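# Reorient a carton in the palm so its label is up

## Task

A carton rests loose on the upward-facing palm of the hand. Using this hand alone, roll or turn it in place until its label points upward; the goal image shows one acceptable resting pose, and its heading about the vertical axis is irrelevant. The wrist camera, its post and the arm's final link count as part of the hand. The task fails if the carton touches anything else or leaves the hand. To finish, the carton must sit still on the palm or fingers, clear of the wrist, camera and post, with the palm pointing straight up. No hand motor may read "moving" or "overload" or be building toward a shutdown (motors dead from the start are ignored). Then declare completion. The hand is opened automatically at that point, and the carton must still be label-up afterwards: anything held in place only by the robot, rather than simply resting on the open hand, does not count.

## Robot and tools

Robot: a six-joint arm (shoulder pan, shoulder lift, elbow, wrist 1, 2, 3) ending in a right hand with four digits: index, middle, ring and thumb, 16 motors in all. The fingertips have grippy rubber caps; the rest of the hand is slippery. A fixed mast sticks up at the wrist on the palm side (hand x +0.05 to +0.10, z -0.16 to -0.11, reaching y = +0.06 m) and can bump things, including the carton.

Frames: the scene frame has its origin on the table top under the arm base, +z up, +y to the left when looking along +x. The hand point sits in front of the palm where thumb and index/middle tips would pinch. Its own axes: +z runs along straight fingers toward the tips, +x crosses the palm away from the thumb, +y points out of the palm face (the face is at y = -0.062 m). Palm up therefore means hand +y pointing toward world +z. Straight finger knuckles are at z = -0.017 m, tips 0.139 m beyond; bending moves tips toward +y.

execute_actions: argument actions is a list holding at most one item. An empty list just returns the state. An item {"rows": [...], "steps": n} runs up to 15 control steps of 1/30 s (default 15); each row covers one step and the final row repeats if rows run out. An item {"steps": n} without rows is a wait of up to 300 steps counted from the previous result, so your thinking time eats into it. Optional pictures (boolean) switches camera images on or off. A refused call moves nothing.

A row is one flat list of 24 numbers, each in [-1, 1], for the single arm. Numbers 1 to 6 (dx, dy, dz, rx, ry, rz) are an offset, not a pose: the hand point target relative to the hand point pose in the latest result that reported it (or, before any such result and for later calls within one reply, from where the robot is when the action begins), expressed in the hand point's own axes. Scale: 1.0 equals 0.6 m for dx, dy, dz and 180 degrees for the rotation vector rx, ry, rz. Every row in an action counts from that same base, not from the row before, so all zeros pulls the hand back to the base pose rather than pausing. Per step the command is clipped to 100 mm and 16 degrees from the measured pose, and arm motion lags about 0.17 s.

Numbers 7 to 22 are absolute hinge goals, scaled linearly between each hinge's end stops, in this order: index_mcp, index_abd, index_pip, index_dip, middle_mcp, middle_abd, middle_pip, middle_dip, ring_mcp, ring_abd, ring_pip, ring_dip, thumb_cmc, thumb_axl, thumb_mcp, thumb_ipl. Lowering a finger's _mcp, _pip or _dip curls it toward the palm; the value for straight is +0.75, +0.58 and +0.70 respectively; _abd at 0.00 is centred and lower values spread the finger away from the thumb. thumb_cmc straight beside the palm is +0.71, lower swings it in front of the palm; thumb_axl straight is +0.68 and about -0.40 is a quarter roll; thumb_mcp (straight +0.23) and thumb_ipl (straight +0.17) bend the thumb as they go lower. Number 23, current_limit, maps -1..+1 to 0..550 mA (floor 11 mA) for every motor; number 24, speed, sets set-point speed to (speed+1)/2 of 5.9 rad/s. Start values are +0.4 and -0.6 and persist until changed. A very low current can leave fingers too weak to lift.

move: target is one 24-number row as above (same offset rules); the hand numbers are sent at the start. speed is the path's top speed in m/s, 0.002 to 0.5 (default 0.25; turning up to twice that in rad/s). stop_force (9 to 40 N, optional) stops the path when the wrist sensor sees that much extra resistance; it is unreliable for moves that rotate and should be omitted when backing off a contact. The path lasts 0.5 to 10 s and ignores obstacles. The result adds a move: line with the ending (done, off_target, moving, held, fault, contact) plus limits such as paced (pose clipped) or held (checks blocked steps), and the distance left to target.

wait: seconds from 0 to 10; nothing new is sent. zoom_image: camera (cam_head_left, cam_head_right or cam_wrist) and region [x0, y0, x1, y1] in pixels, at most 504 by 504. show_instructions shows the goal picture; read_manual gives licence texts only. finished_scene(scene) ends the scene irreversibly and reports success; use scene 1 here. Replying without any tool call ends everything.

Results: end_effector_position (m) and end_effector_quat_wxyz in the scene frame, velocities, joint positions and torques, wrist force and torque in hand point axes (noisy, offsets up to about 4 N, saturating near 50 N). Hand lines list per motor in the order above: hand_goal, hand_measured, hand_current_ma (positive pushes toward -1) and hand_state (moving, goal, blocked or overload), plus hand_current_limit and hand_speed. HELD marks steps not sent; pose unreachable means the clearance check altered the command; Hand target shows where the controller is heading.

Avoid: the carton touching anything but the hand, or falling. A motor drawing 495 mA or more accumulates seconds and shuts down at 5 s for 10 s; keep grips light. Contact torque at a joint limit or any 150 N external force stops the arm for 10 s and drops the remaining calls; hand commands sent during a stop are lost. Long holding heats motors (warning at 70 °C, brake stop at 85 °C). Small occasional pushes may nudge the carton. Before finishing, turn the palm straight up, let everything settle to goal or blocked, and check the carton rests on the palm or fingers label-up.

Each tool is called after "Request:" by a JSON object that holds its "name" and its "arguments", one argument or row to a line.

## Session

Request:
{"name": "show_instructions", "arguments": {

}}

Request:
{"name": "execute_actions", "arguments": {
  "actions": []
}}

Reference images for this scene: goal picture from the wrist camera place.

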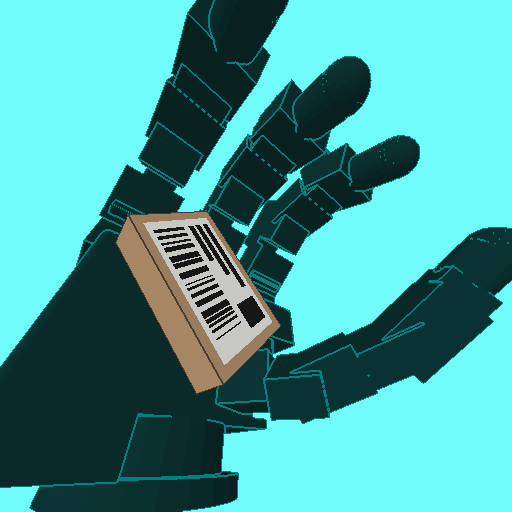

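Scene clock: 0.00 s of 4800.00 s.
end_effector_position=(+0.6004, +0.0857, +0.5064) hand_goal=(+0.046, +0.000, -0.008, +0.280, +0.046, +0.000, -0.008, +0.280, +0.046, +0.000, -0.008, +0.280, -0.104, +0.266, +0.032, -0.018) hand_measured=(+0.062, +0.000, -0.006, +0.282, +0.060, +0.000, -0.006, +0.282, +0.060, +0.000, -0.006, +0.282, -0.090, +0.270, +0.034, -0.016) hand_current_ma=(+89, +0, +13, +12, +81, +0, +0, +12, +81, +0, +13, +12, +67, +25, +11, +11) hand_state=(goal, goal, goal, goal, goal, goal, overload, goal, goal, goal, goal, goal, goal, goal, goal, goal) hand_current_limit=0.40 hand_speed=-0.60 end_effector_quat_wxyz=(+0.486, +0.454, +0.533, +0.524) end_effector_velocity=(-0.000, -0.000, +0.001) end_effector_angular_velocity=(+0.000, -0.002, +0.000)
Joint positions: [-0.146 -1.207  2.222 -4.178 -1.304 -0.04 ]
Joint velocities: [ 0.     0.    -0.001 -0.001  0.     0.001]
Joint torques (N m, as the arm reports them, + toward a larger angle): no reading
Wrist force (N, on the end effector, along its own x y z axes, offset not removed): no reading
Wrist torque (N m, same axes, about the end effector's origin, offset not removed): no reading
Hand target: +0.600, +0.086, +0.506; +0.486, +0.454, +0.533, +0.524
camera_calibration (this result's frames):
cam_wrist: T_world_to_cam=[[0.0774531, -0.729054, 0.680059, -0.302496], [-0.688125, -0.532678, -0.492684, 0.65633], [0.721446, -0.429806, -0.542938, -0.000521099], [0, 0, 0, 1]] pos_world=[0.475442, 0.128853, 0.528795]

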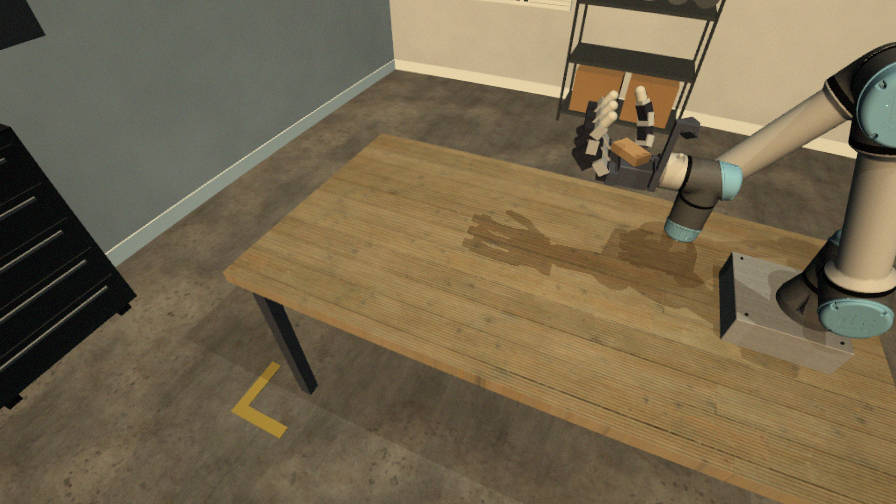

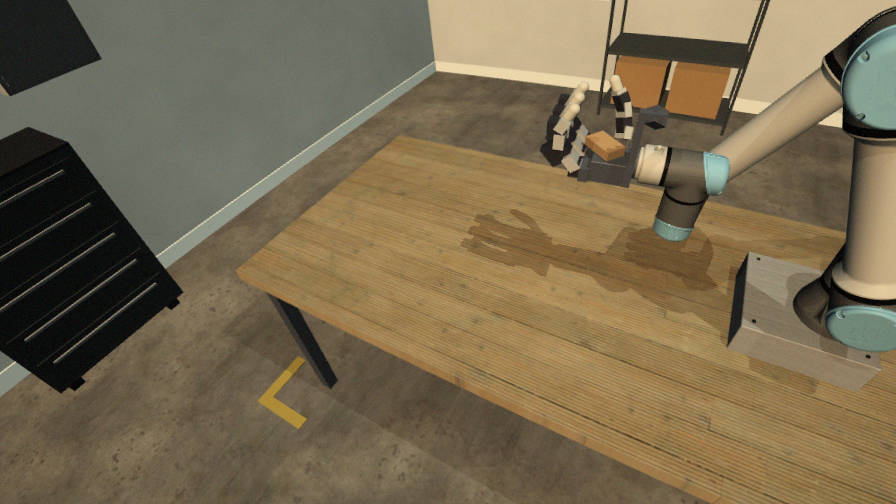

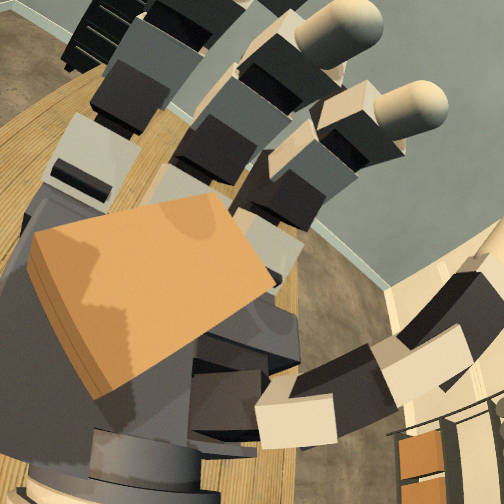

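Request:
{"name": "move", "arguments": {
  "target": [0,0,0,0.14,0,0.014, 0.25,0,0,0.28, 0.1,0,0,0.28, 0.1,0,0,0.28, 0.29,0.68,-0.56,-0.05, 0.4,-0.5],
  "speed": 0.1
}}

Scene clock: 5.33 s of 4800.00 s.
end_effector_position=(+0.6006, +0.0857, +0.5067) hand_goal=(+0.250, +0.000, +0.000, +0.280, +0.100, +0.000, +0.000, +0.280, +0.100, +0.000, +0.000, +0.280, +0.290, +0.680, -0.560, -0.050) hand_measured=(+0.260, +0.000, +0.000, +0.282, +0.108, +0.000, -0.006, +0.282, +0.106, +0.000, -0.002, +0.282, +0.296, +0.682, -0.560, -0.048) hand_current_ma=(+49, +0, -4, +12, +43, +0, +0, +12, +41, +0, -7, +12, +31, +17, -6, +7) hand_state=(goal, goal, goal, goal, goal, goal, overload, goal, goal, goal, goal, goal, goal, goal, goal, goal) hand_current_limit=0.40 hand_speed=-0.50 end_effector_quat_wxyz=(+0.364, +0.560, +0.624, +0.406) end_effector_velocity=(+0.000, +0.000, -0.000) end_effector_angular_velocity=(+0.000, +0.010, +0.000)
Joint positions: [-0.14  -1.589  2.265 -3.388 -1.343 -0.106]
Joint velocities: [ 0.001 -0.006 -0.003  0.019 -0.001 -0.001]
Joint torques (N m, as the arm reports them, + toward a larger angle): [  6.68 -31.42 -27.13  -1.37  -1.01  -1.56]
Wrist force (N, on the end effector, along its own x y z axes, offset not removed): [2.3 3.3 0.5]
Wrist torque (N m, same axes, about the end effector's origin, offset not removed): [0.34 -0.38 0.47]
Hand target: +0.601, +0.086, +0.507; +0.364, +0.560, +0.624, +0.406
Off the commanded pose: 0.000 m, 0 deg.
move: done
camera_calibration (this result's frames):
cam_wrist: T_world_to_cam=[[0.348353, -0.728694, 0.589622, -0.419633], [-0.841056, -0.5207, -0.146614, 0.572047], [0.413854, -0.444832, -0.79426, 0.312863], [0, 0, 0, 1]] pos_world=[0.497824, 0.131252, 0.57979]

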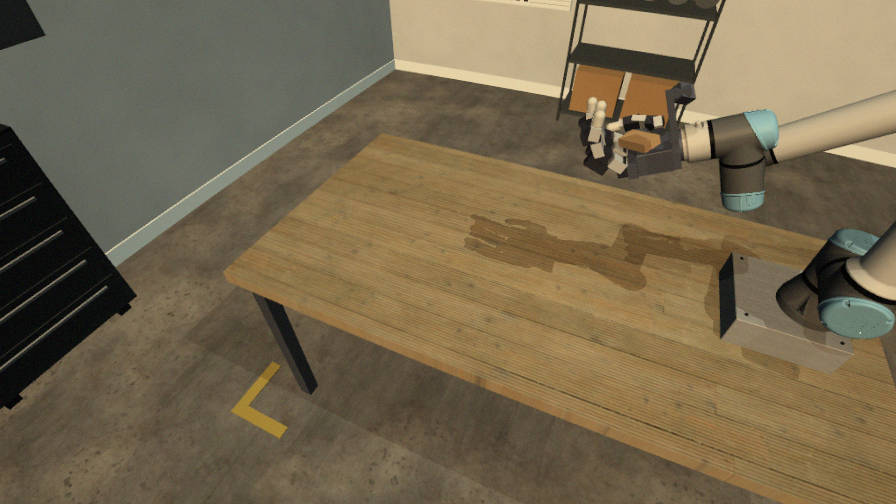

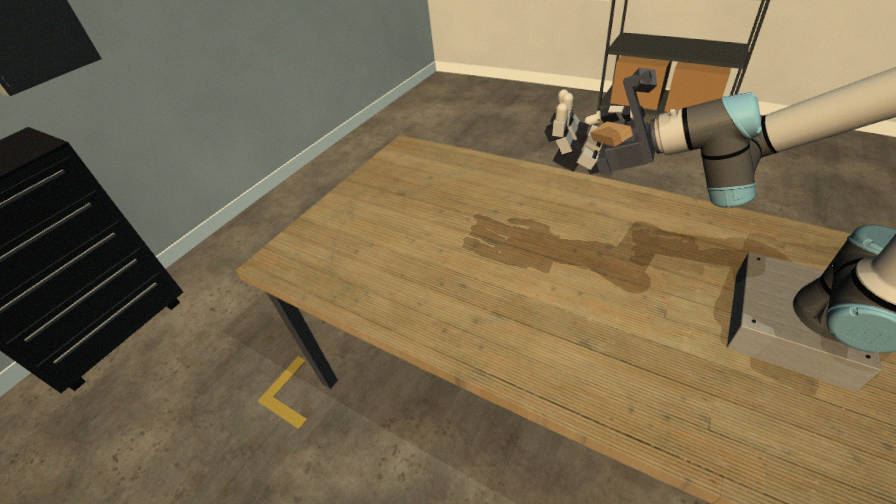

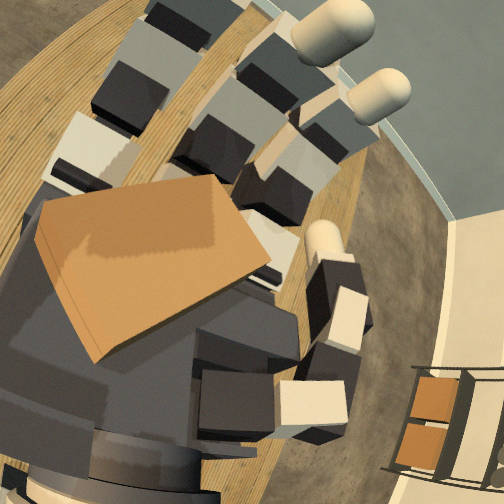

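Request:
{"name": "move", "arguments": {
  "target": [0,0,0,0.05,0,0, 0.1,0,0,0.28, -0.25,0,0,0.28, 0.0,0,0,0.28, 0.29,0.68,-0.56,-0.05, 0.4,-0.85],
  "speed": 0.08
}}

Scene clock: 7.50 s of 4800.00 s.
end_effector_position=(+0.6006, +0.0857, +0.5068) hand_goal=(+0.100, +0.000, +0.000, +0.280, -0.250, +0.000, +0.000, +0.280, +0.000, +0.000, +0.000, +0.280, +0.290, +0.680, -0.560, -0.050) hand_measured=(+0.126, +0.000, +0.000, +0.282, -0.230, +0.000, -0.006, +0.282, +0.020, +0.000, -0.002, +0.282, +0.296, +0.682, -0.560, -0.048) hand_current_ma=(+138, +0, -3, +12, +109, +0, +0, +12, +119, +0, -6, +12, +31, +17, -7, +7) hand_state=(blocked, goal, goal, goal, goal, goal, overload, goal, blocked, goal, goal, goal, goal, goal, goal, goal) hand_current_limit=0.40 hand_speed=-0.85 end_effector_quat_wxyz=(+0.319, +0.587, +0.653, +0.356) end_effector_velocity=(+0.000, -0.000, +0.000) end_effector_angular_velocity=(-0.000, +0.011, -0.001)
Joint positions: [-0.136 -1.686  2.213 -3.08  -1.366 -0.137]
Joint velocities: [-0.    -0.005 -0.006  0.022 -0.002 -0.001]
Joint torques (N m, as the arm reports them, + toward a larger angle): [  6.96 -28.61 -28.43  -1.43  -1.2   -1.82]
Wrist force (N, on the end effector, along its own x y z axes, offset not removed): [1.7 -1.1 0.0]
Wrist torque (N m, same axes, about the end effector's origin, offset not removed): [-0.06 -0.32 0.26]
Hand target: +0.601, +0.086, +0.507; +0.319, +0.587, +0.653, +0.356
Off the commanded pose: 0.000 m, 0 deg.
move: done
camera_calibration (this result's frames):
cam_wrist: T_world_to_cam=[[0.436147, -0.71937, 0.540632, -0.448395], [-0.853017, -0.521847, -0.00621539, 0.508224], [0.286598, -0.458457, -0.841236, 0.414296], [0, 0, 0, 1]] pos_world=[0.510353, 0.132591, 0.594097]

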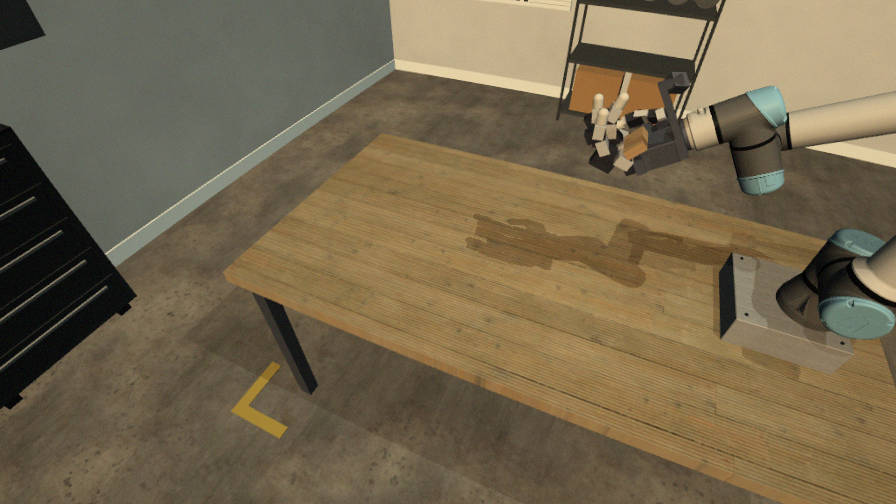

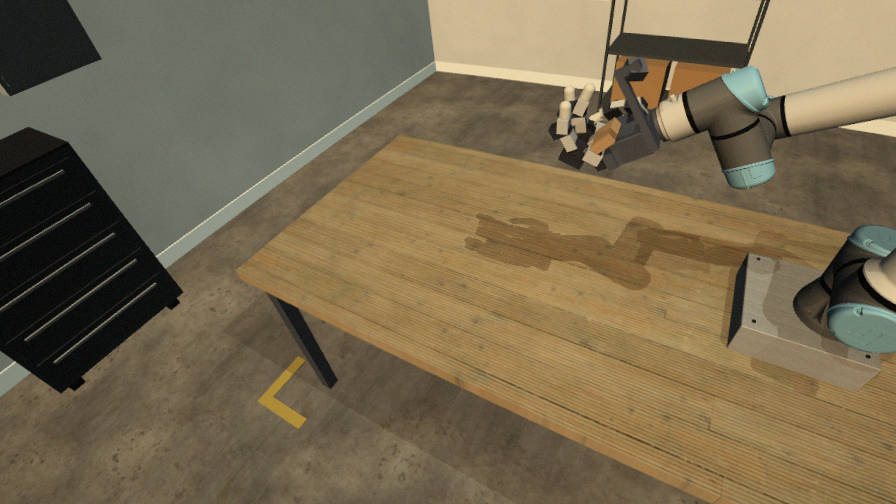

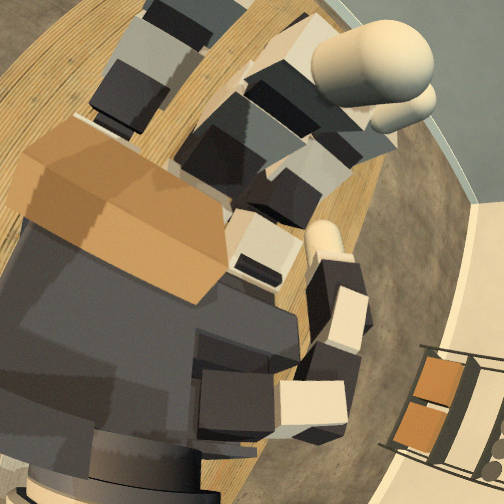

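Request:
{"name": "move", "arguments": {
  "target": [0,0,0,0,0,0.02, -0.3,0,0.3,0.5, -0.45,0,0,0.28, -0.45,0,0,0.28, 0.3,-0.4,0.1,0.1, 0.4,-0.6],
  "speed": 0.08
}}

Request:
{"name": "move", "arguments": {
  "target": [0,0,0,0,0,0, -0.45,0,0.3,0.5, -0.45,0,0,0.28, -0.45,0,0,0.28, -0.86,-0.4,-0.56,0.1, 0.4,-0.4]
}}

Scene clock: 10.43 s of 4800.00 s.
end_effector_position=(+0.6006, +0.0857, +0.5068) hand_goal=(-0.300, +0.000, +0.300, +0.500, -0.450, +0.000, +0.000, +0.280, -0.450, +0.000, +0.000, +0.280, +0.300, -0.400, +0.100, +0.100) hand_measured=(-0.278, +0.000, +0.300, +0.498, -0.434, +0.000, -0.006, +0.282, -0.434, +0.000, +0.000, +0.282, +0.306, -0.396, +0.102, +0.098) hand_current_ma=(+120, +0, -3, -13, +89, +0, +0, +12, +91, +0, -4, +12, +36, +24, +11, -7) hand_state=(blocked, goal, goal, goal, goal, goal, overload, goal, goal, goal, goal, goal, goal, goal, goal, goal) hand_current_limit=0.40 hand_speed=-0.60 end_effector_quat_wxyz=(+0.308, +0.607, +0.634, +0.366) end_effector_velocity=(+0.000, -0.000, +0.000) end_effector_angular_velocity=(-0.001, -0.000, -0.000)
Joint positions: [-0.12  -1.683  2.207 -3.079 -1.379 -0.066]
Joint velocities: [-0.001  0.    -0.     0.    -0.    -0.001]
Joint torques (N m, as the arm reports them, + toward a larger angle): [  6.78 -11.18 -28.39  -5.9   -1.15   1.34]
Wrist force (N, on the end effector, along its own x y z axes, offset not removed): [0.7 2.0 0.3]
Wrist torque (N m, same axes, about the end effector's origin, offset not removed): [0.05 -0.09 0.32]
Hand target: +0.601, +0.086, +0.507; +0.308, +0.607, +0.634, +0.366
Off the commanded pose: 0.000 m, 0 deg.
move: done
camera_calibration (this result's frames):
cam_wrist: T_world_to_cam=[[0.413848, -0.761185, 0.499326, -0.410483], [-0.870399, -0.491554, -0.0279406, 0.527082], [0.266714, -0.42305, -0.865963, 0.435728], [0, 0, 0, 1]] pos_world=[0.512435, 0.130971, 0.597016]

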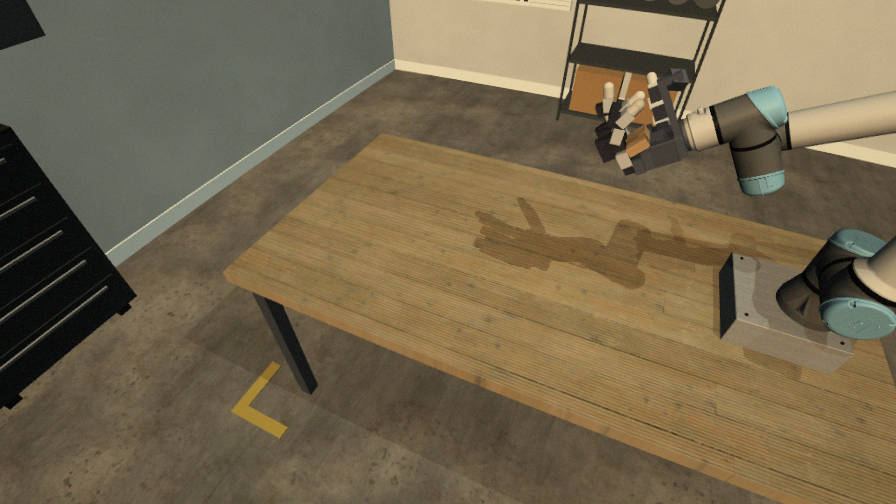

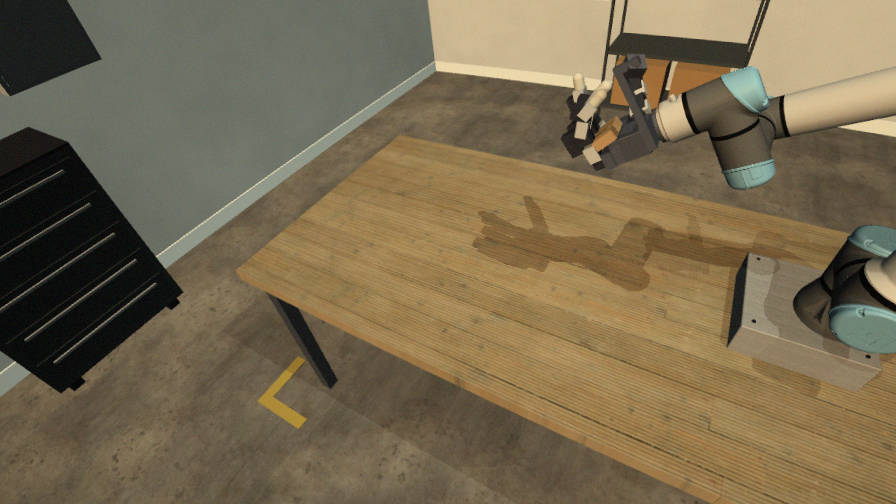

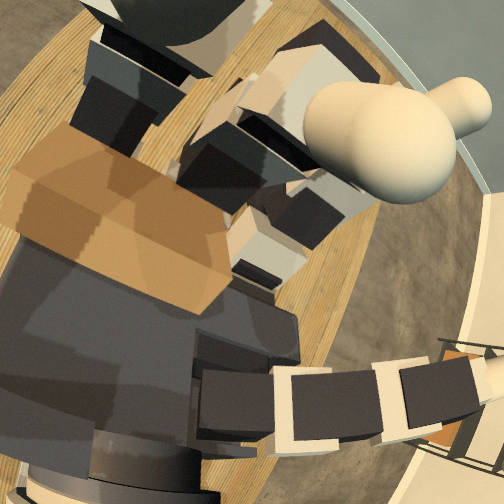

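Scene clock: 11.90 s of 4800.00 s.
end_effector_position=(+0.6006, +0.0857, +0.5068) hand_goal=(-0.450, +0.000, +0.300, +0.500, -0.450, +0.000, +0.000, +0.280, -0.450, +0.000, +0.000, +0.280, -0.860, -0.400, -0.560, +0.100) hand_measured=(-0.432, +0.000, +0.300, +0.498, -0.434, -0.002, -0.002, +0.282, -0.434, +0.000, +0.000, +0.282, -0.864, -0.400, -0.562, +0.100) hand_current_ma=(+100, +0, -2, -12, +92, -13, +0, +9, +91, +0, -4, +12, -24, +6, -22, +3) hand_state=(goal, goal, goal, goal, goal, goal, overload, goal, goal, goal, goal, goal, goal, goal, goal, goal) hand_current_limit=0.40 hand_speed=-0.40 end_effector_quat_wxyz=(+0.308, +0.607, +0.634, +0.366) end_effector_velocity=(+0.000, -0.000, +0.000) end_effector_angular_velocity=(-0.000, -0.001, -0.000)
Joint positions: [-0.12  -1.683  2.207 -3.079 -1.379 -0.066]
Joint velocities: [-0.    -0.    -0.    -0.001  0.    -0.   ]
Joint torques (N m, as the arm reports them, + toward a larger angle): [  6.39 -13.33 -27.21  -5.36  -0.7    0.74]
Wrist force (N, on the end effector, along its own x y z axes, offset not removed): [1.9 0.3 1.1]
Wrist torque (N m, same axes, about the end effector's origin, offset not removed): [-0.16 -0.32 0.27]
Hand target: +0.601, +0.086, +0.507; +0.308, +0.607, +0.634, +0.366
Off the commanded pose: 0.000 m, 0 deg.
move: done
camera_calibration (this result's frames):
cam_wrist: T_world_to_cam=[[0.413844, -0.761187, 0.499327, -0.410481], [-0.8704, -0.491552, -0.0279452, 0.527086], [0.266717, -0.423049, -0.865963, 0.435727], [0, 0, 0, 1]] pos_world=[0.512435, 0.13097, 0.597017]

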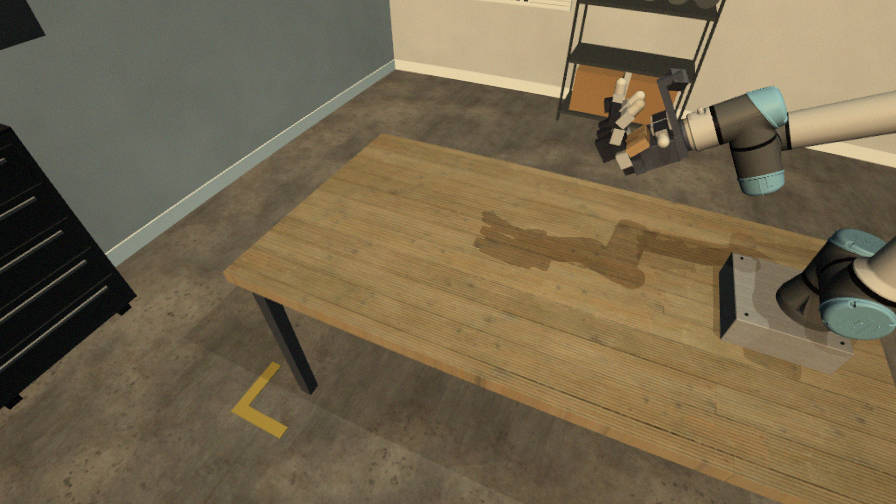

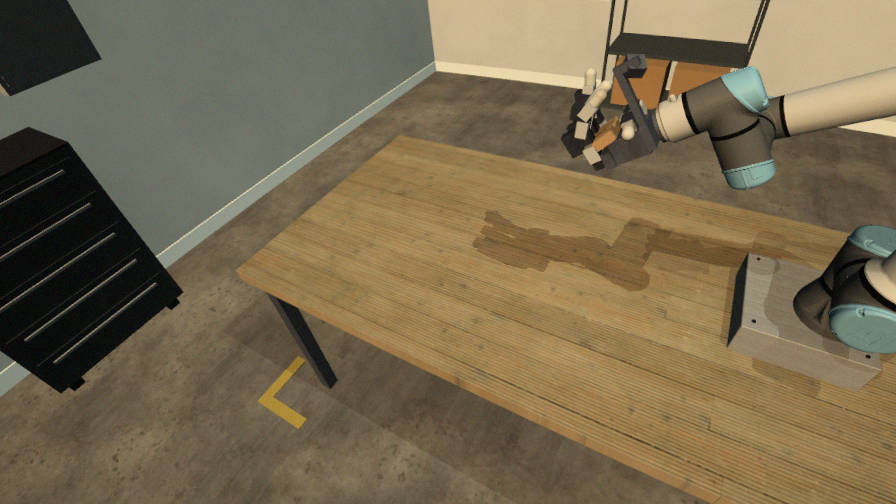

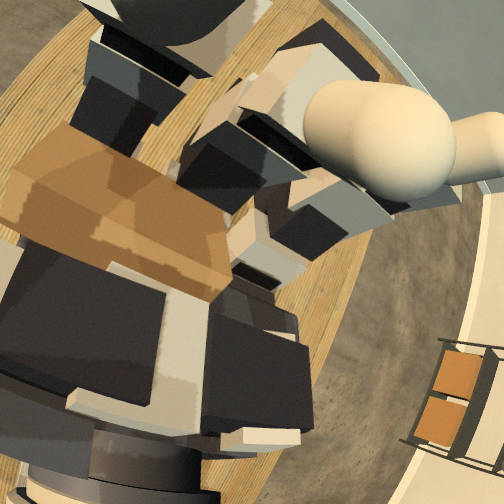

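Request:
{"name": "move", "arguments": {
  "target": [0,0,0,0.295,0,0, -0.78,0,0,0.28, -0.6,0,0,0.28, -0.6,0,0,0.28, -0.86,-0.4,-0.56,0.1, 0.4,-0.8],
  "speed": 0.2
}}

Request:
{"name": "zoom_image", "arguments": {
  "camera": "cam_head_right",
  "region": [530, 20, 680, 140]
}}

Scene clock: 15.63 s of 4800.00 s.
end_effector_position=(+0.6010, +0.0857, +0.5066) hand_goal=(-0.780, +0.000, +0.000, +0.280, -0.600, +0.000, +0.000, +0.280, -0.600, +0.000, +0.000, +0.280, -0.860, -0.400, -0.560, +0.100) hand_measured=(-0.768, +0.000, +0.002, +0.282, -0.580, -0.002, -0.002, +0.282, -0.582, +0.000, +0.000, +0.282, -0.864, -0.396, -0.562, +0.100) hand_current_ma=(+63, +0, +10, +12, +105, -12, +0, +9, +110, +0, -1, +12, -18, +23, -19, +3) hand_state=(goal, goal, goal, goal, goal, goal, overload, goal, goal, goal, goal, goal, goal, goal, goal, goal) hand_current_limit=0.40 hand_speed=-0.80 end_effector_quat_wxyz=(+0.004, +0.682, +0.730, +0.044) end_effector_velocity=(+0.000, +0.001, -0.000) end_effector_angular_velocity=(-0.000, +0.008, +0.002)
Joint positions: [-0.082 -1.568  1.447 -1.511 -1.51  -0.153]
Joint velocities: [ 0.001  0.005 -0.01   0.012 -0.001 -0.001]
Joint torques (N m, as the arm reports them, + toward a larger angle): [  7.44 -19.46 -32.11  -1.09  -0.98   1.42]
Wrist force (N, on the end effector, along its own x y z axes, offset not removed): [3.8 0.1 -1.1]
Wrist torque (N m, same axes, about the end effector's origin, offset not removed): [0.17 -0.55 0.50]
Hand target: +0.601, +0.086, +0.507; +0.004, +0.682, +0.730, +0.044
Off the commanded pose: 0.000 m, 0 deg.
move: done
camera_calibration (this result's frames):
cam_wrist: T_world_to_cam=[[0.699778, -0.714359, -0.00133738, -0.332787], [-0.512702, -0.503539, 0.695403, -0.0529982], [-0.497441, -0.485942, -0.718619, 0.825447], [0, 0, 0, 1]] pos_world=[0.616316, 0.136703, 0.629592]

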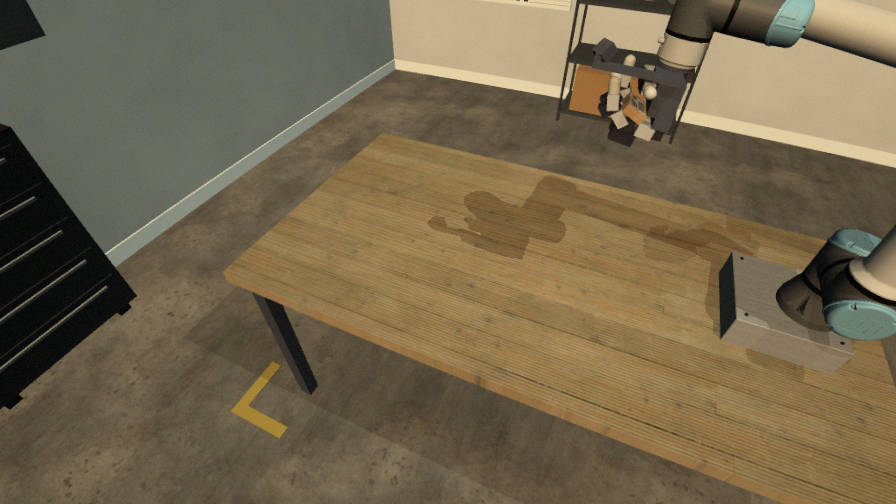

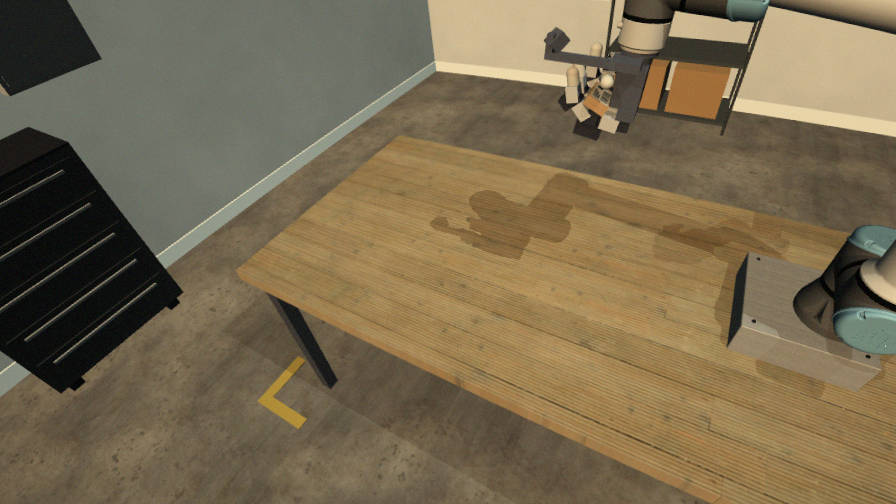

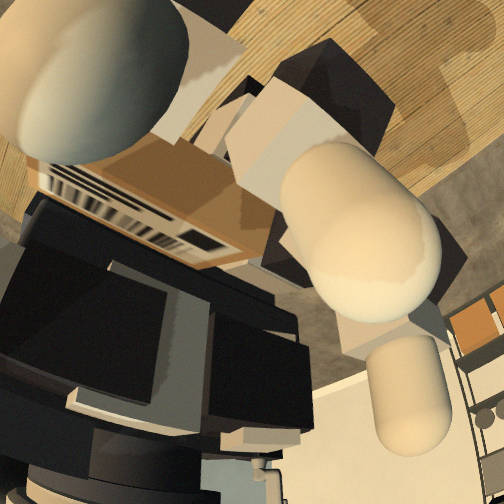

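Region (530, 20, 680, 140) of cam_head_right's 896x504 image, scaled by 3.360, with more detail than that image has; it fills the top 403 rows of this view, and the rest is white.

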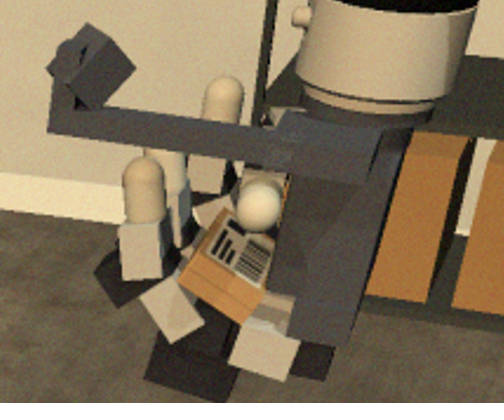

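Request:
{"name": "move", "arguments": {
  "target": [0,0,0,-0.283,0,0, 0.06,0,0.1,0.28, 0.30,0,0,0.7, 0.30,0,0.4,0.1, -0.86,-0.4,-0.56,0.1, 0.4,-0.89],
  "speed": 0.15
}}

Scene clock: 24.73 s of 4800.00 s.
end_effector_position=(+0.6006, +0.0857, +0.5068) hand_goal=(+0.060, +0.000, +0.100, +0.280, +0.300, +0.000, +0.000, +0.700, +0.300, +0.000, +0.400, +0.100, -0.860, -0.400, -0.560, +0.100) hand_measured=(+0.070, +0.000, +0.100, +0.282, +0.312, -0.002, +0.430, +0.698, +0.310, +0.000, +0.400, +0.104, -0.864, -0.396, -0.562, +0.100) hand_current_ma=(+50, +0, -3, +12, +65, -12, +0, -11, +64, +0, +4, +16, -23, +23, -18, +3) hand_state=(goal, goal, goal, goal, goal, goal, overload, goal, goal, goal, goal, goal, goal, goal, goal, goal) hand_current_limit=0.40 hand_speed=-0.89 end_effector_quat_wxyz=(+0.297, +0.613, +0.641, +0.354) end_effector_velocity=(-0.000, +0.000, -0.000) end_effector_angular_velocity=(-0.000, -0.000, +0.000)
Joint positions: [-0.12  -1.701  2.19  -3.007 -1.381 -0.073]
Joint velocities: [ 0.    -0.     0.001 -0.001 -0.    -0.   ]
Joint torques (N m, as the arm reports them, + toward a larger angle): [  6.66 -10.92 -14.89  -5.97  -0.83   1.31]
Wrist force (N, on the end effector, along its own x y z axes, offset not removed): [4.4 3.9 0.7]
Wrist torque (N m, same axes, about the end effector's origin, offset not removed): [0.35 -0.66 0.51]
Hand target: +0.601, +0.086, +0.507; +0.297, +0.613, +0.641, +0.354
Off the commanded pose: 0.000 m, 0 deg.
move: moving (no rest 5 s after the path's end)
camera_calibration (this result's frames):
cam_wrist: T_world_to_cam=[[0.433477, -0.759032, 0.485765, -0.415585], [-0.869849, -0.493289, 0.00542969, 0.509983], [0.235501, -0.424896, -0.874073, 0.458754], [0, 0, 0, 1]] pos_world=[0.515718, 0.131049, 0.600092]

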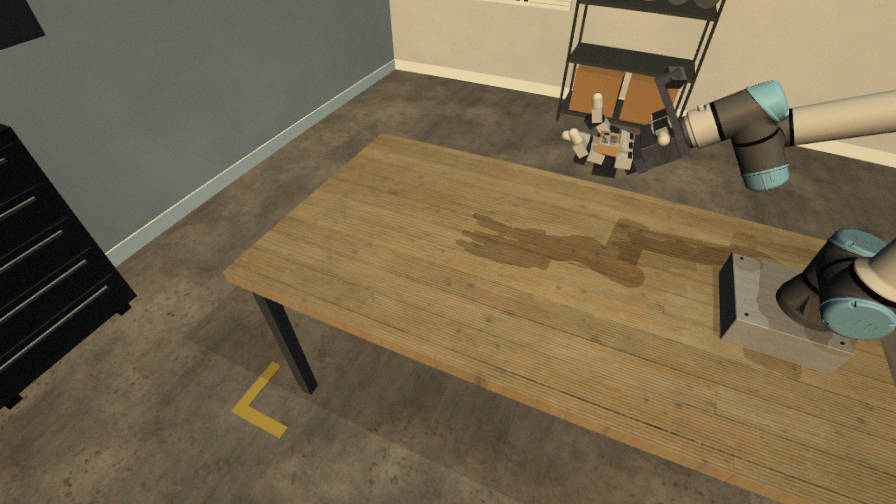

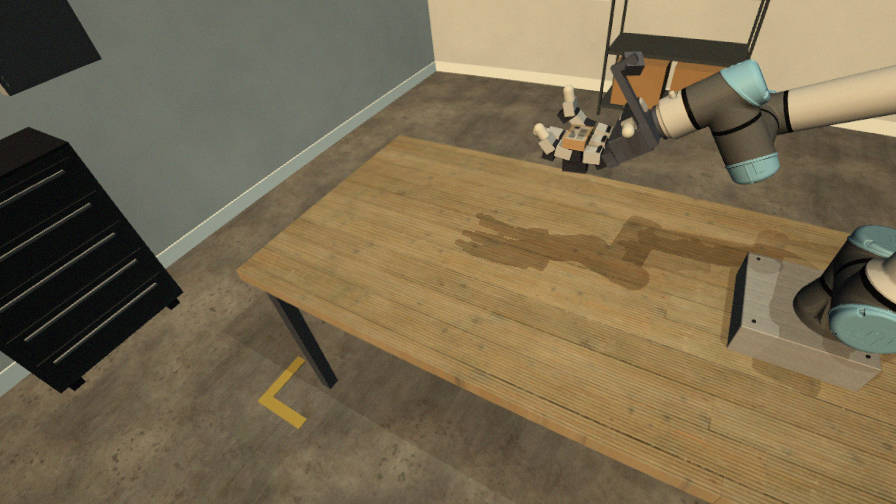

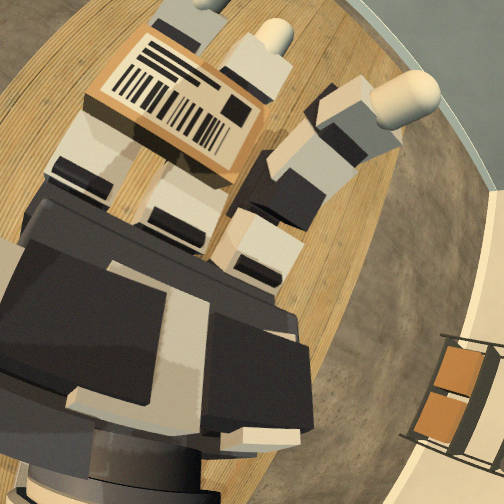

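Request:
{"name": "execute_actions", "arguments": {
  "actions": [
    {"rows": [[0,0,0,-0.02,0,0, 0.18,0,0.1,0.28, 0.42,0,0,0.1, 0.42,0,0.45,0.1, -0.86,-0.4,-0.56,0.1, 0.4,-0.89],[0,0,0,-0.02,0,0, 0.18,0,0.1,0.28, 0.42,0,0,0.1, 0.42,0,0.45,0.1, -0.86,-0.4,-0.56,0.1, 0.4,-0.89],[0,0,0,-0.04,0,0, 0.18,0,0.1,0.28, 0.42,0,0,0.1, 0.42,0,0.45,0.1, -0.86,-0.4,-0.56,0.1, 0.4,-0.89],[0,0,0,-0.04,0,0, 0.18,0,0.1,0.28, 0.42,0,0,0.1, 0.42,0,0.45,0.1, -0.86,-0.4,-0.56,0.1, 0.4,-0.89],[0,0,0,-0.06,0,0, 0.18,0,0.1,0.28, 0.42,0,0,0.1, 0.42,0,0.45,0.1, -0.86,-0.4,-0.56,0.1, 0.4,-0.89]], "steps": 15}
  ],
  "pictures": false
}}

Request:
{"name": "execute_actions", "arguments": {
  "actions": [
    {"rows": [[0,0,0,-0.03,0,0, 0.30,0,0.1,0.28, 0.54,0,0,0.1, 0.54,0,0.45,0.1, -0.86,-0.4,-0.56,0.1, 0.4,-0.89],[0,0,0,-0.03,0,0, 0.30,0,0.1,0.28, 0.54,0,0,0.1, 0.54,0,0.45,0.1, -0.86,-0.4,-0.56,0.1, 0.4,-0.89],[0,0,0,-0.045,0,0, 0.30,0,0.1,0.28, 0.54,0,0,0.1, 0.54,0,0.45,0.1, -0.86,-0.4,-0.56,0.1, 0.4,-0.89],[0,0,0,-0.06,0,0, 0.30,0,0.1,0.28, 0.54,0,0,0.1, 0.54,0,0.45,0.1, -0.86,-0.4,-0.56,0.1, 0.4,-0.89]], "steps": 15}
  ]
}}

Scene clock: 28.67 s of 4800.00 s.
end_effector_position=(+0.6001, +0.0857, +0.5064) hand_goal=(+0.180, +0.000, +0.100, +0.280, +0.420, +0.000, +0.000, +0.100, +0.420, +0.000, +0.450, +0.100, -0.860, -0.400, -0.560, +0.100) hand_measured=(+0.174, +0.000, +0.100, +0.282, +0.416, -0.002, +0.638, +0.592, +0.418, +0.000, +0.450, +0.102, -0.866, -0.396, -0.564, +0.100) hand_current_ma=(+36, +0, +1, +12, +47, -12, +0, +32, +52, +0, +3, +16, -30, +23, -24, +3) hand_state=(moving, goal, goal, goal, moving, goal, overload, moving, moving, goal, goal, goal, goal, goal, goal, goal) hand_current_limit=0.40 hand_speed=-0.89 end_effector_quat_wxyz=(+0.350, +0.583, +0.607, +0.411) end_effector_velocity=(+0.005, -0.001, +0.002) end_effector_angular_velocity=(+0.001, -0.083, -0.011)
Joint positions: [-0.119 -1.596  2.257 -3.363 -1.372 -0.037]
Joint velocities: [ 0.006  0.069  0.004 -0.159 -0.01   0.018]
Joint torques (N m, as the arm reports them, + toward a larger angle): [  6.63 -15.44 -13.12  -5.51  -0.68   1.54]
Wrist force (N, on the end effector, along its own x y z axes, offset not removed): [4.6 -0.5 1.4]
Wrist torque (N m, same axes, about the end effector's origin, offset not removed): [-0.22 -0.91 0.41]
Hand target: +0.601, +0.086, +0.507; +0.353, +0.582, +0.605, +0.413
Off the commanded pose: 0.001 m, 0 deg.
Steps of this call (steps 1 to 103: nothing new was sent; steps 104 to 118: all 15 steps of this action). Readings (end_effector_position | what the end effector reports):
104: (+0.6006, +0.0857, +0.5067) | hand_goal=(+0.180, +0.000, +0.100, +0.280, +0.420, +0.000, +0.000, +0.100, +0.420, +0.000, +0.450, +0.100, -0.860, -0.400, -0.560, +0.100) hand_measured=(+0.070, +0.000, +0.100, +0.282, +0.312, -0.002, +0.614, +0.698, +0.312, +0.000, +0.400, +0.104, -0.864, -0.396, -0.562, +0.100) hand_current_ma=(+50, +0, -3, +12, +65, -12, +0, -11, +64, +0, +4, +16, -23, +23, -18, +3) hand_state=(moving, goal, goal, goal, moving, goal, overload, moving, moving, goal, moving, goal, goal, goal, goal, goal) hand_current_limit=0.40 hand_speed=-0.89
105: (+0.6008, +0.0857, +0.5045) | hand_goal=(+0.180, +0.000, +0.100, +0.280, +0.420, +0.000, +0.000, +0.100, +0.420, +0.000, +0.450, +0.100, -0.860, -0.400, -0.560, +0.100) hand_measured=(+0.070, +0.000, +0.100, +0.282, +0.312, -0.002, +0.616, +0.698, +0.312, +0.000, +0.402, +0.104, -0.864, -0.396, -0.562, +0.100) hand_current_ma=(+23, +0, -3, +12, +37, -12, +0, +30, +37, +0, -21, +16, -23, +23, -18, +3) hand_state=(moving, goal, goal, goal, moving, goal, overload, moving, moving, goal, moving, goal, goal, goal, goal, goal) hand_current_limit=0.40 hand_speed=-0.89
107: (+0.6007, +0.0858, +0.5016) | hand_goal=(+0.180, +0.000, +0.100, +0.280, +0.420, +0.000, +0.000, +0.100, +0.420, +0.000, +0.450, +0.100, -0.860, -0.400, -0.560, +0.100) hand_measured=(+0.082, +0.000, +0.100, +0.282, +0.324, -0.002, +0.618, +0.688, +0.324, +0.000, +0.414, +0.102, -0.866, -0.396, -0.562, +0.100) hand_current_ma=(+70, +0, +4, +12, +84, -12, +0, +37, +93, +0, +2, +16, -34, +23, -28, +2) hand_state=(moving, goal, moving, goal, moving, goal, overload, moving, moving, goal, moving, goal, moving, goal, moving, goal) hand_current_limit=0.40 hand_speed=-0.89
111: (+0.5991, +0.0859, +0.5021) | hand_goal=(+0.180, +0.000, +0.100, +0.280, +0.420, +0.000, +0.000, +0.100, +0.420, +0.000, +0.450, +0.100, -0.860, -0.400, -0.560, +0.100) hand_measured=(+0.116, +0.000, +0.100, +0.282, +0.358, -0.002, +0.628, +0.654, +0.358, +0.000, +0.448, +0.102, -0.866, -0.396, -0.564, +0.100) hand_current_ma=(+51, +0, +1, +12, +64, -12, +0, +33, +71, +0, +16, +16, -31, +23, -25, +3) hand_state=(moving, goal, goal, goal, moving, goal, overload, moving, moving, goal, moving, goal, goal, goal, goal, goal) hand_current_limit=0.40 hand_speed=-0.89
118: the state above

Scene clock: 29.17 s of 4800.00 s.
end_effector_position=(+0.5997, +0.0858, +0.5060) hand_goal=(+0.300, +0.000, +0.100, +0.280, +0.540, +0.000, +0.000, +0.100, +0.540, +0.000, +0.450, +0.100, -0.860, -0.400, -0.560, +0.100) hand_measured=(+0.294, +0.000, +0.100, +0.282, +0.536, -0.002, +0.666, +0.456, +0.536, +0.000, +0.452, +0.102, -0.866, -0.398, -0.564, +0.100) hand_current_ma=(+35, +0, +2, +12, +47, -12, +0, +31, +52, +0, +9, +15, -34, +20, -28, +2) hand_state=(moving, goal, goal, goal, moving, goal, overload, moving, moving, goal, goal, goal, goal, goal, goal, goal) hand_current_limit=0.40 hand_speed=-0.89 end_effector_quat_wxyz=(+0.402, +0.549, +0.567, +0.465) end_effector_velocity=(+0.004, -0.000, +0.003) end_effector_angular_velocity=(+0.003, -0.065, -0.007)
Joint positions: [-0.113 -1.448  2.277 -3.718 -1.374  0.002]
Joint velocities: [ 0.007  0.059 -0.017 -0.109 -0.01   0.013]
Joint torques (N m, as the arm reports them, + toward a larger angle): [  6.37 -18.8  -24.25  -5.63  -1.03   1.29]
Wrist force (N, on the end effector, along its own x y z axes, offset not removed): [2.3 1.1 -1.3]
Wrist torque (N m, same axes, about the end effector's origin, offset not removed): [0.17 -0.49 0.30]
Hand target: +0.600, +0.086, +0.506; +0.404, +0.548, +0.566, +0.466
Off the commanded pose: 0.001 m, 0 deg.
Steps of this call (steps 1 to 15: all 15 steps of this action). Readings (end_effector_position | what the end effector reports):
1: (+0.6002, +0.0857, +0.5065) | hand_goal=(+0.300, +0.000, +0.100, +0.280, +0.540, +0.000, +0.000, +0.100, +0.540, +0.000, +0.450, +0.100, -0.860, -0.400, -0.560, +0.100) hand_measured=(+0.184, +0.000, +0.100, +0.282, +0.424, -0.002, +0.640, +0.582, +0.426, +0.000, +0.450, +0.102, -0.866, -0.396, -0.564, +0.100) hand_current_ma=(+59, +0, +1, +12, +70, -12, +0, +32, +75, +0, +5, +16, -30, +23, -24, +3) hand_state=(moving, goal, goal, goal, moving, goal, overload, moving, moving, goal, goal, goal, goal, goal, goal, goal) hand_current_limit=0.40 hand_speed=-0.89
2: (+0.6007, +0.0857, +0.5039) | hand_goal=(+0.300, +0.000, +0.100, +0.280, +0.540, +0.000, +0.000, +0.100, +0.540, +0.000, +0.450, +0.100, -0.860, -0.400, -0.560, +0.100) hand_measured=(+0.188, +0.000, +0.100, +0.282, +0.430, -0.002, +0.642, +0.574, +0.430, +0.000, +0.450, +0.102, -0.866, -0.396, -0.564, +0.100) hand_current_ma=(+30, +0, +1, +12, +40, -12, +0, +31, +45, +0, +4, +16, -30, +23, -24, +3) hand_state=(moving, goal, goal, goal, moving, goal, overload, moving, moving, goal, goal, goal, goal, goal, goal, goal) hand_current_limit=0.40 hand_speed=-0.89
4: (+0.6013, +0.0856, +0.4992) | hand_goal=(+0.300, +0.000, +0.100, +0.280, +0.540, +0.000, +0.000, +0.100, +0.540, +0.000, +0.450, +0.100, -0.860, -0.400, -0.560, +0.100) hand_measured=(+0.202, +0.000, +0.100, +0.282, +0.444, -0.002, +0.644, +0.556, +0.444, +0.000, +0.452, +0.102, -0.866, -0.398, -0.564, +0.100) hand_current_ma=(+75, +0, +6, +12, +90, -11, +0, +36, +100, +0, +16, +15, -41, +20, -35, +0) hand_state=(moving, goal, goal, goal, moving, goal, overload, moving, moving, goal, moving, goal, moving, goal, moving, goal) hand_current_limit=0.40 hand_speed=-0.89
8: (+0.5990, +0.0859, +0.5024) | hand_goal=(+0.300, +0.000, +0.100, +0.280, +0.540, +0.000, +0.000, +0.100, +0.540, +0.000, +0.450, +0.100, -0.860, -0.400, -0.560, +0.100) hand_measured=(+0.236, +0.000, +0.100, +0.282, +0.478, -0.002, +0.656, +0.520, +0.478, +0.000, +0.452, +0.102, -0.866, -0.398, -0.564, +0.100) hand_current_ma=(+38, +0, +2, +12, +50, -12, +0, +32, +54, +0, +9, +15, -34, +20, -28, +2) hand_state=(moving, goal, goal, goal, moving, goal, overload, moving, moving, goal, goal, goal, goal, goal, goal, goal) hand_current_limit=0.40 hand_speed=-0.89
15: the state above
camera_calibration (this result's frames):
cam_wrist: T_world_to_cam=[[0.223479, -0.779689, 0.58493, -0.337231], [-0.821613, -0.473557, -0.317327, 0.641895], [0.524414, -0.40967, -0.746432, 0.219179], [0, 0, 0, 1]] pos_world=[0.487813, 0.13083, 0.564549]

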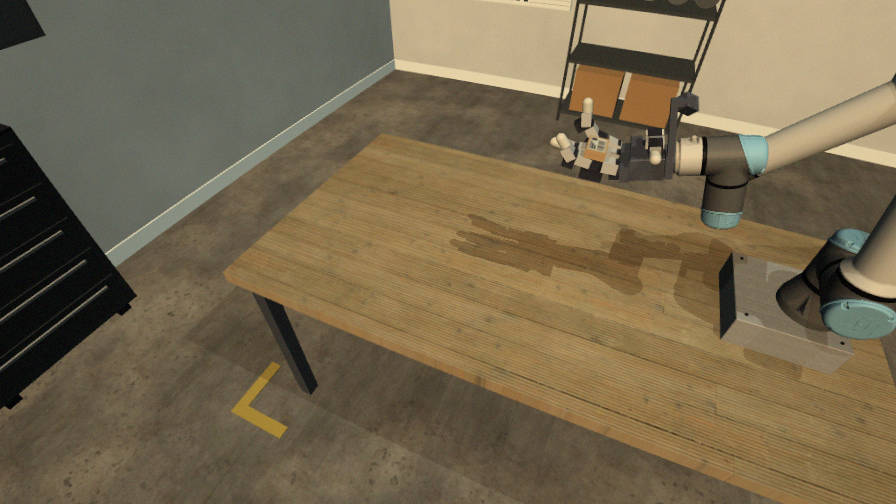

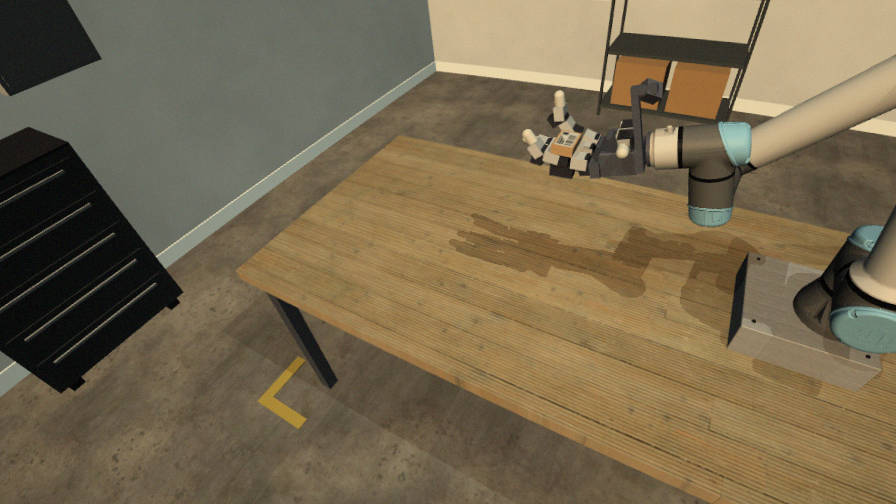

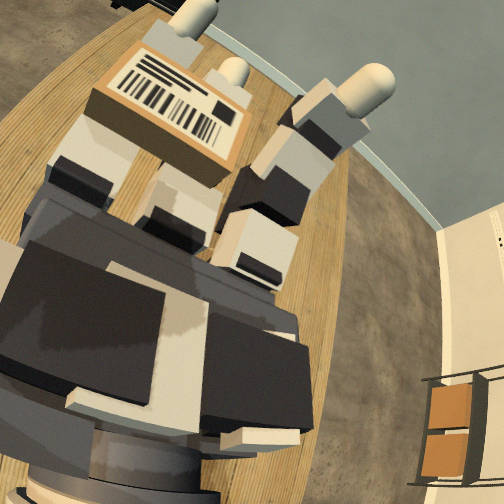

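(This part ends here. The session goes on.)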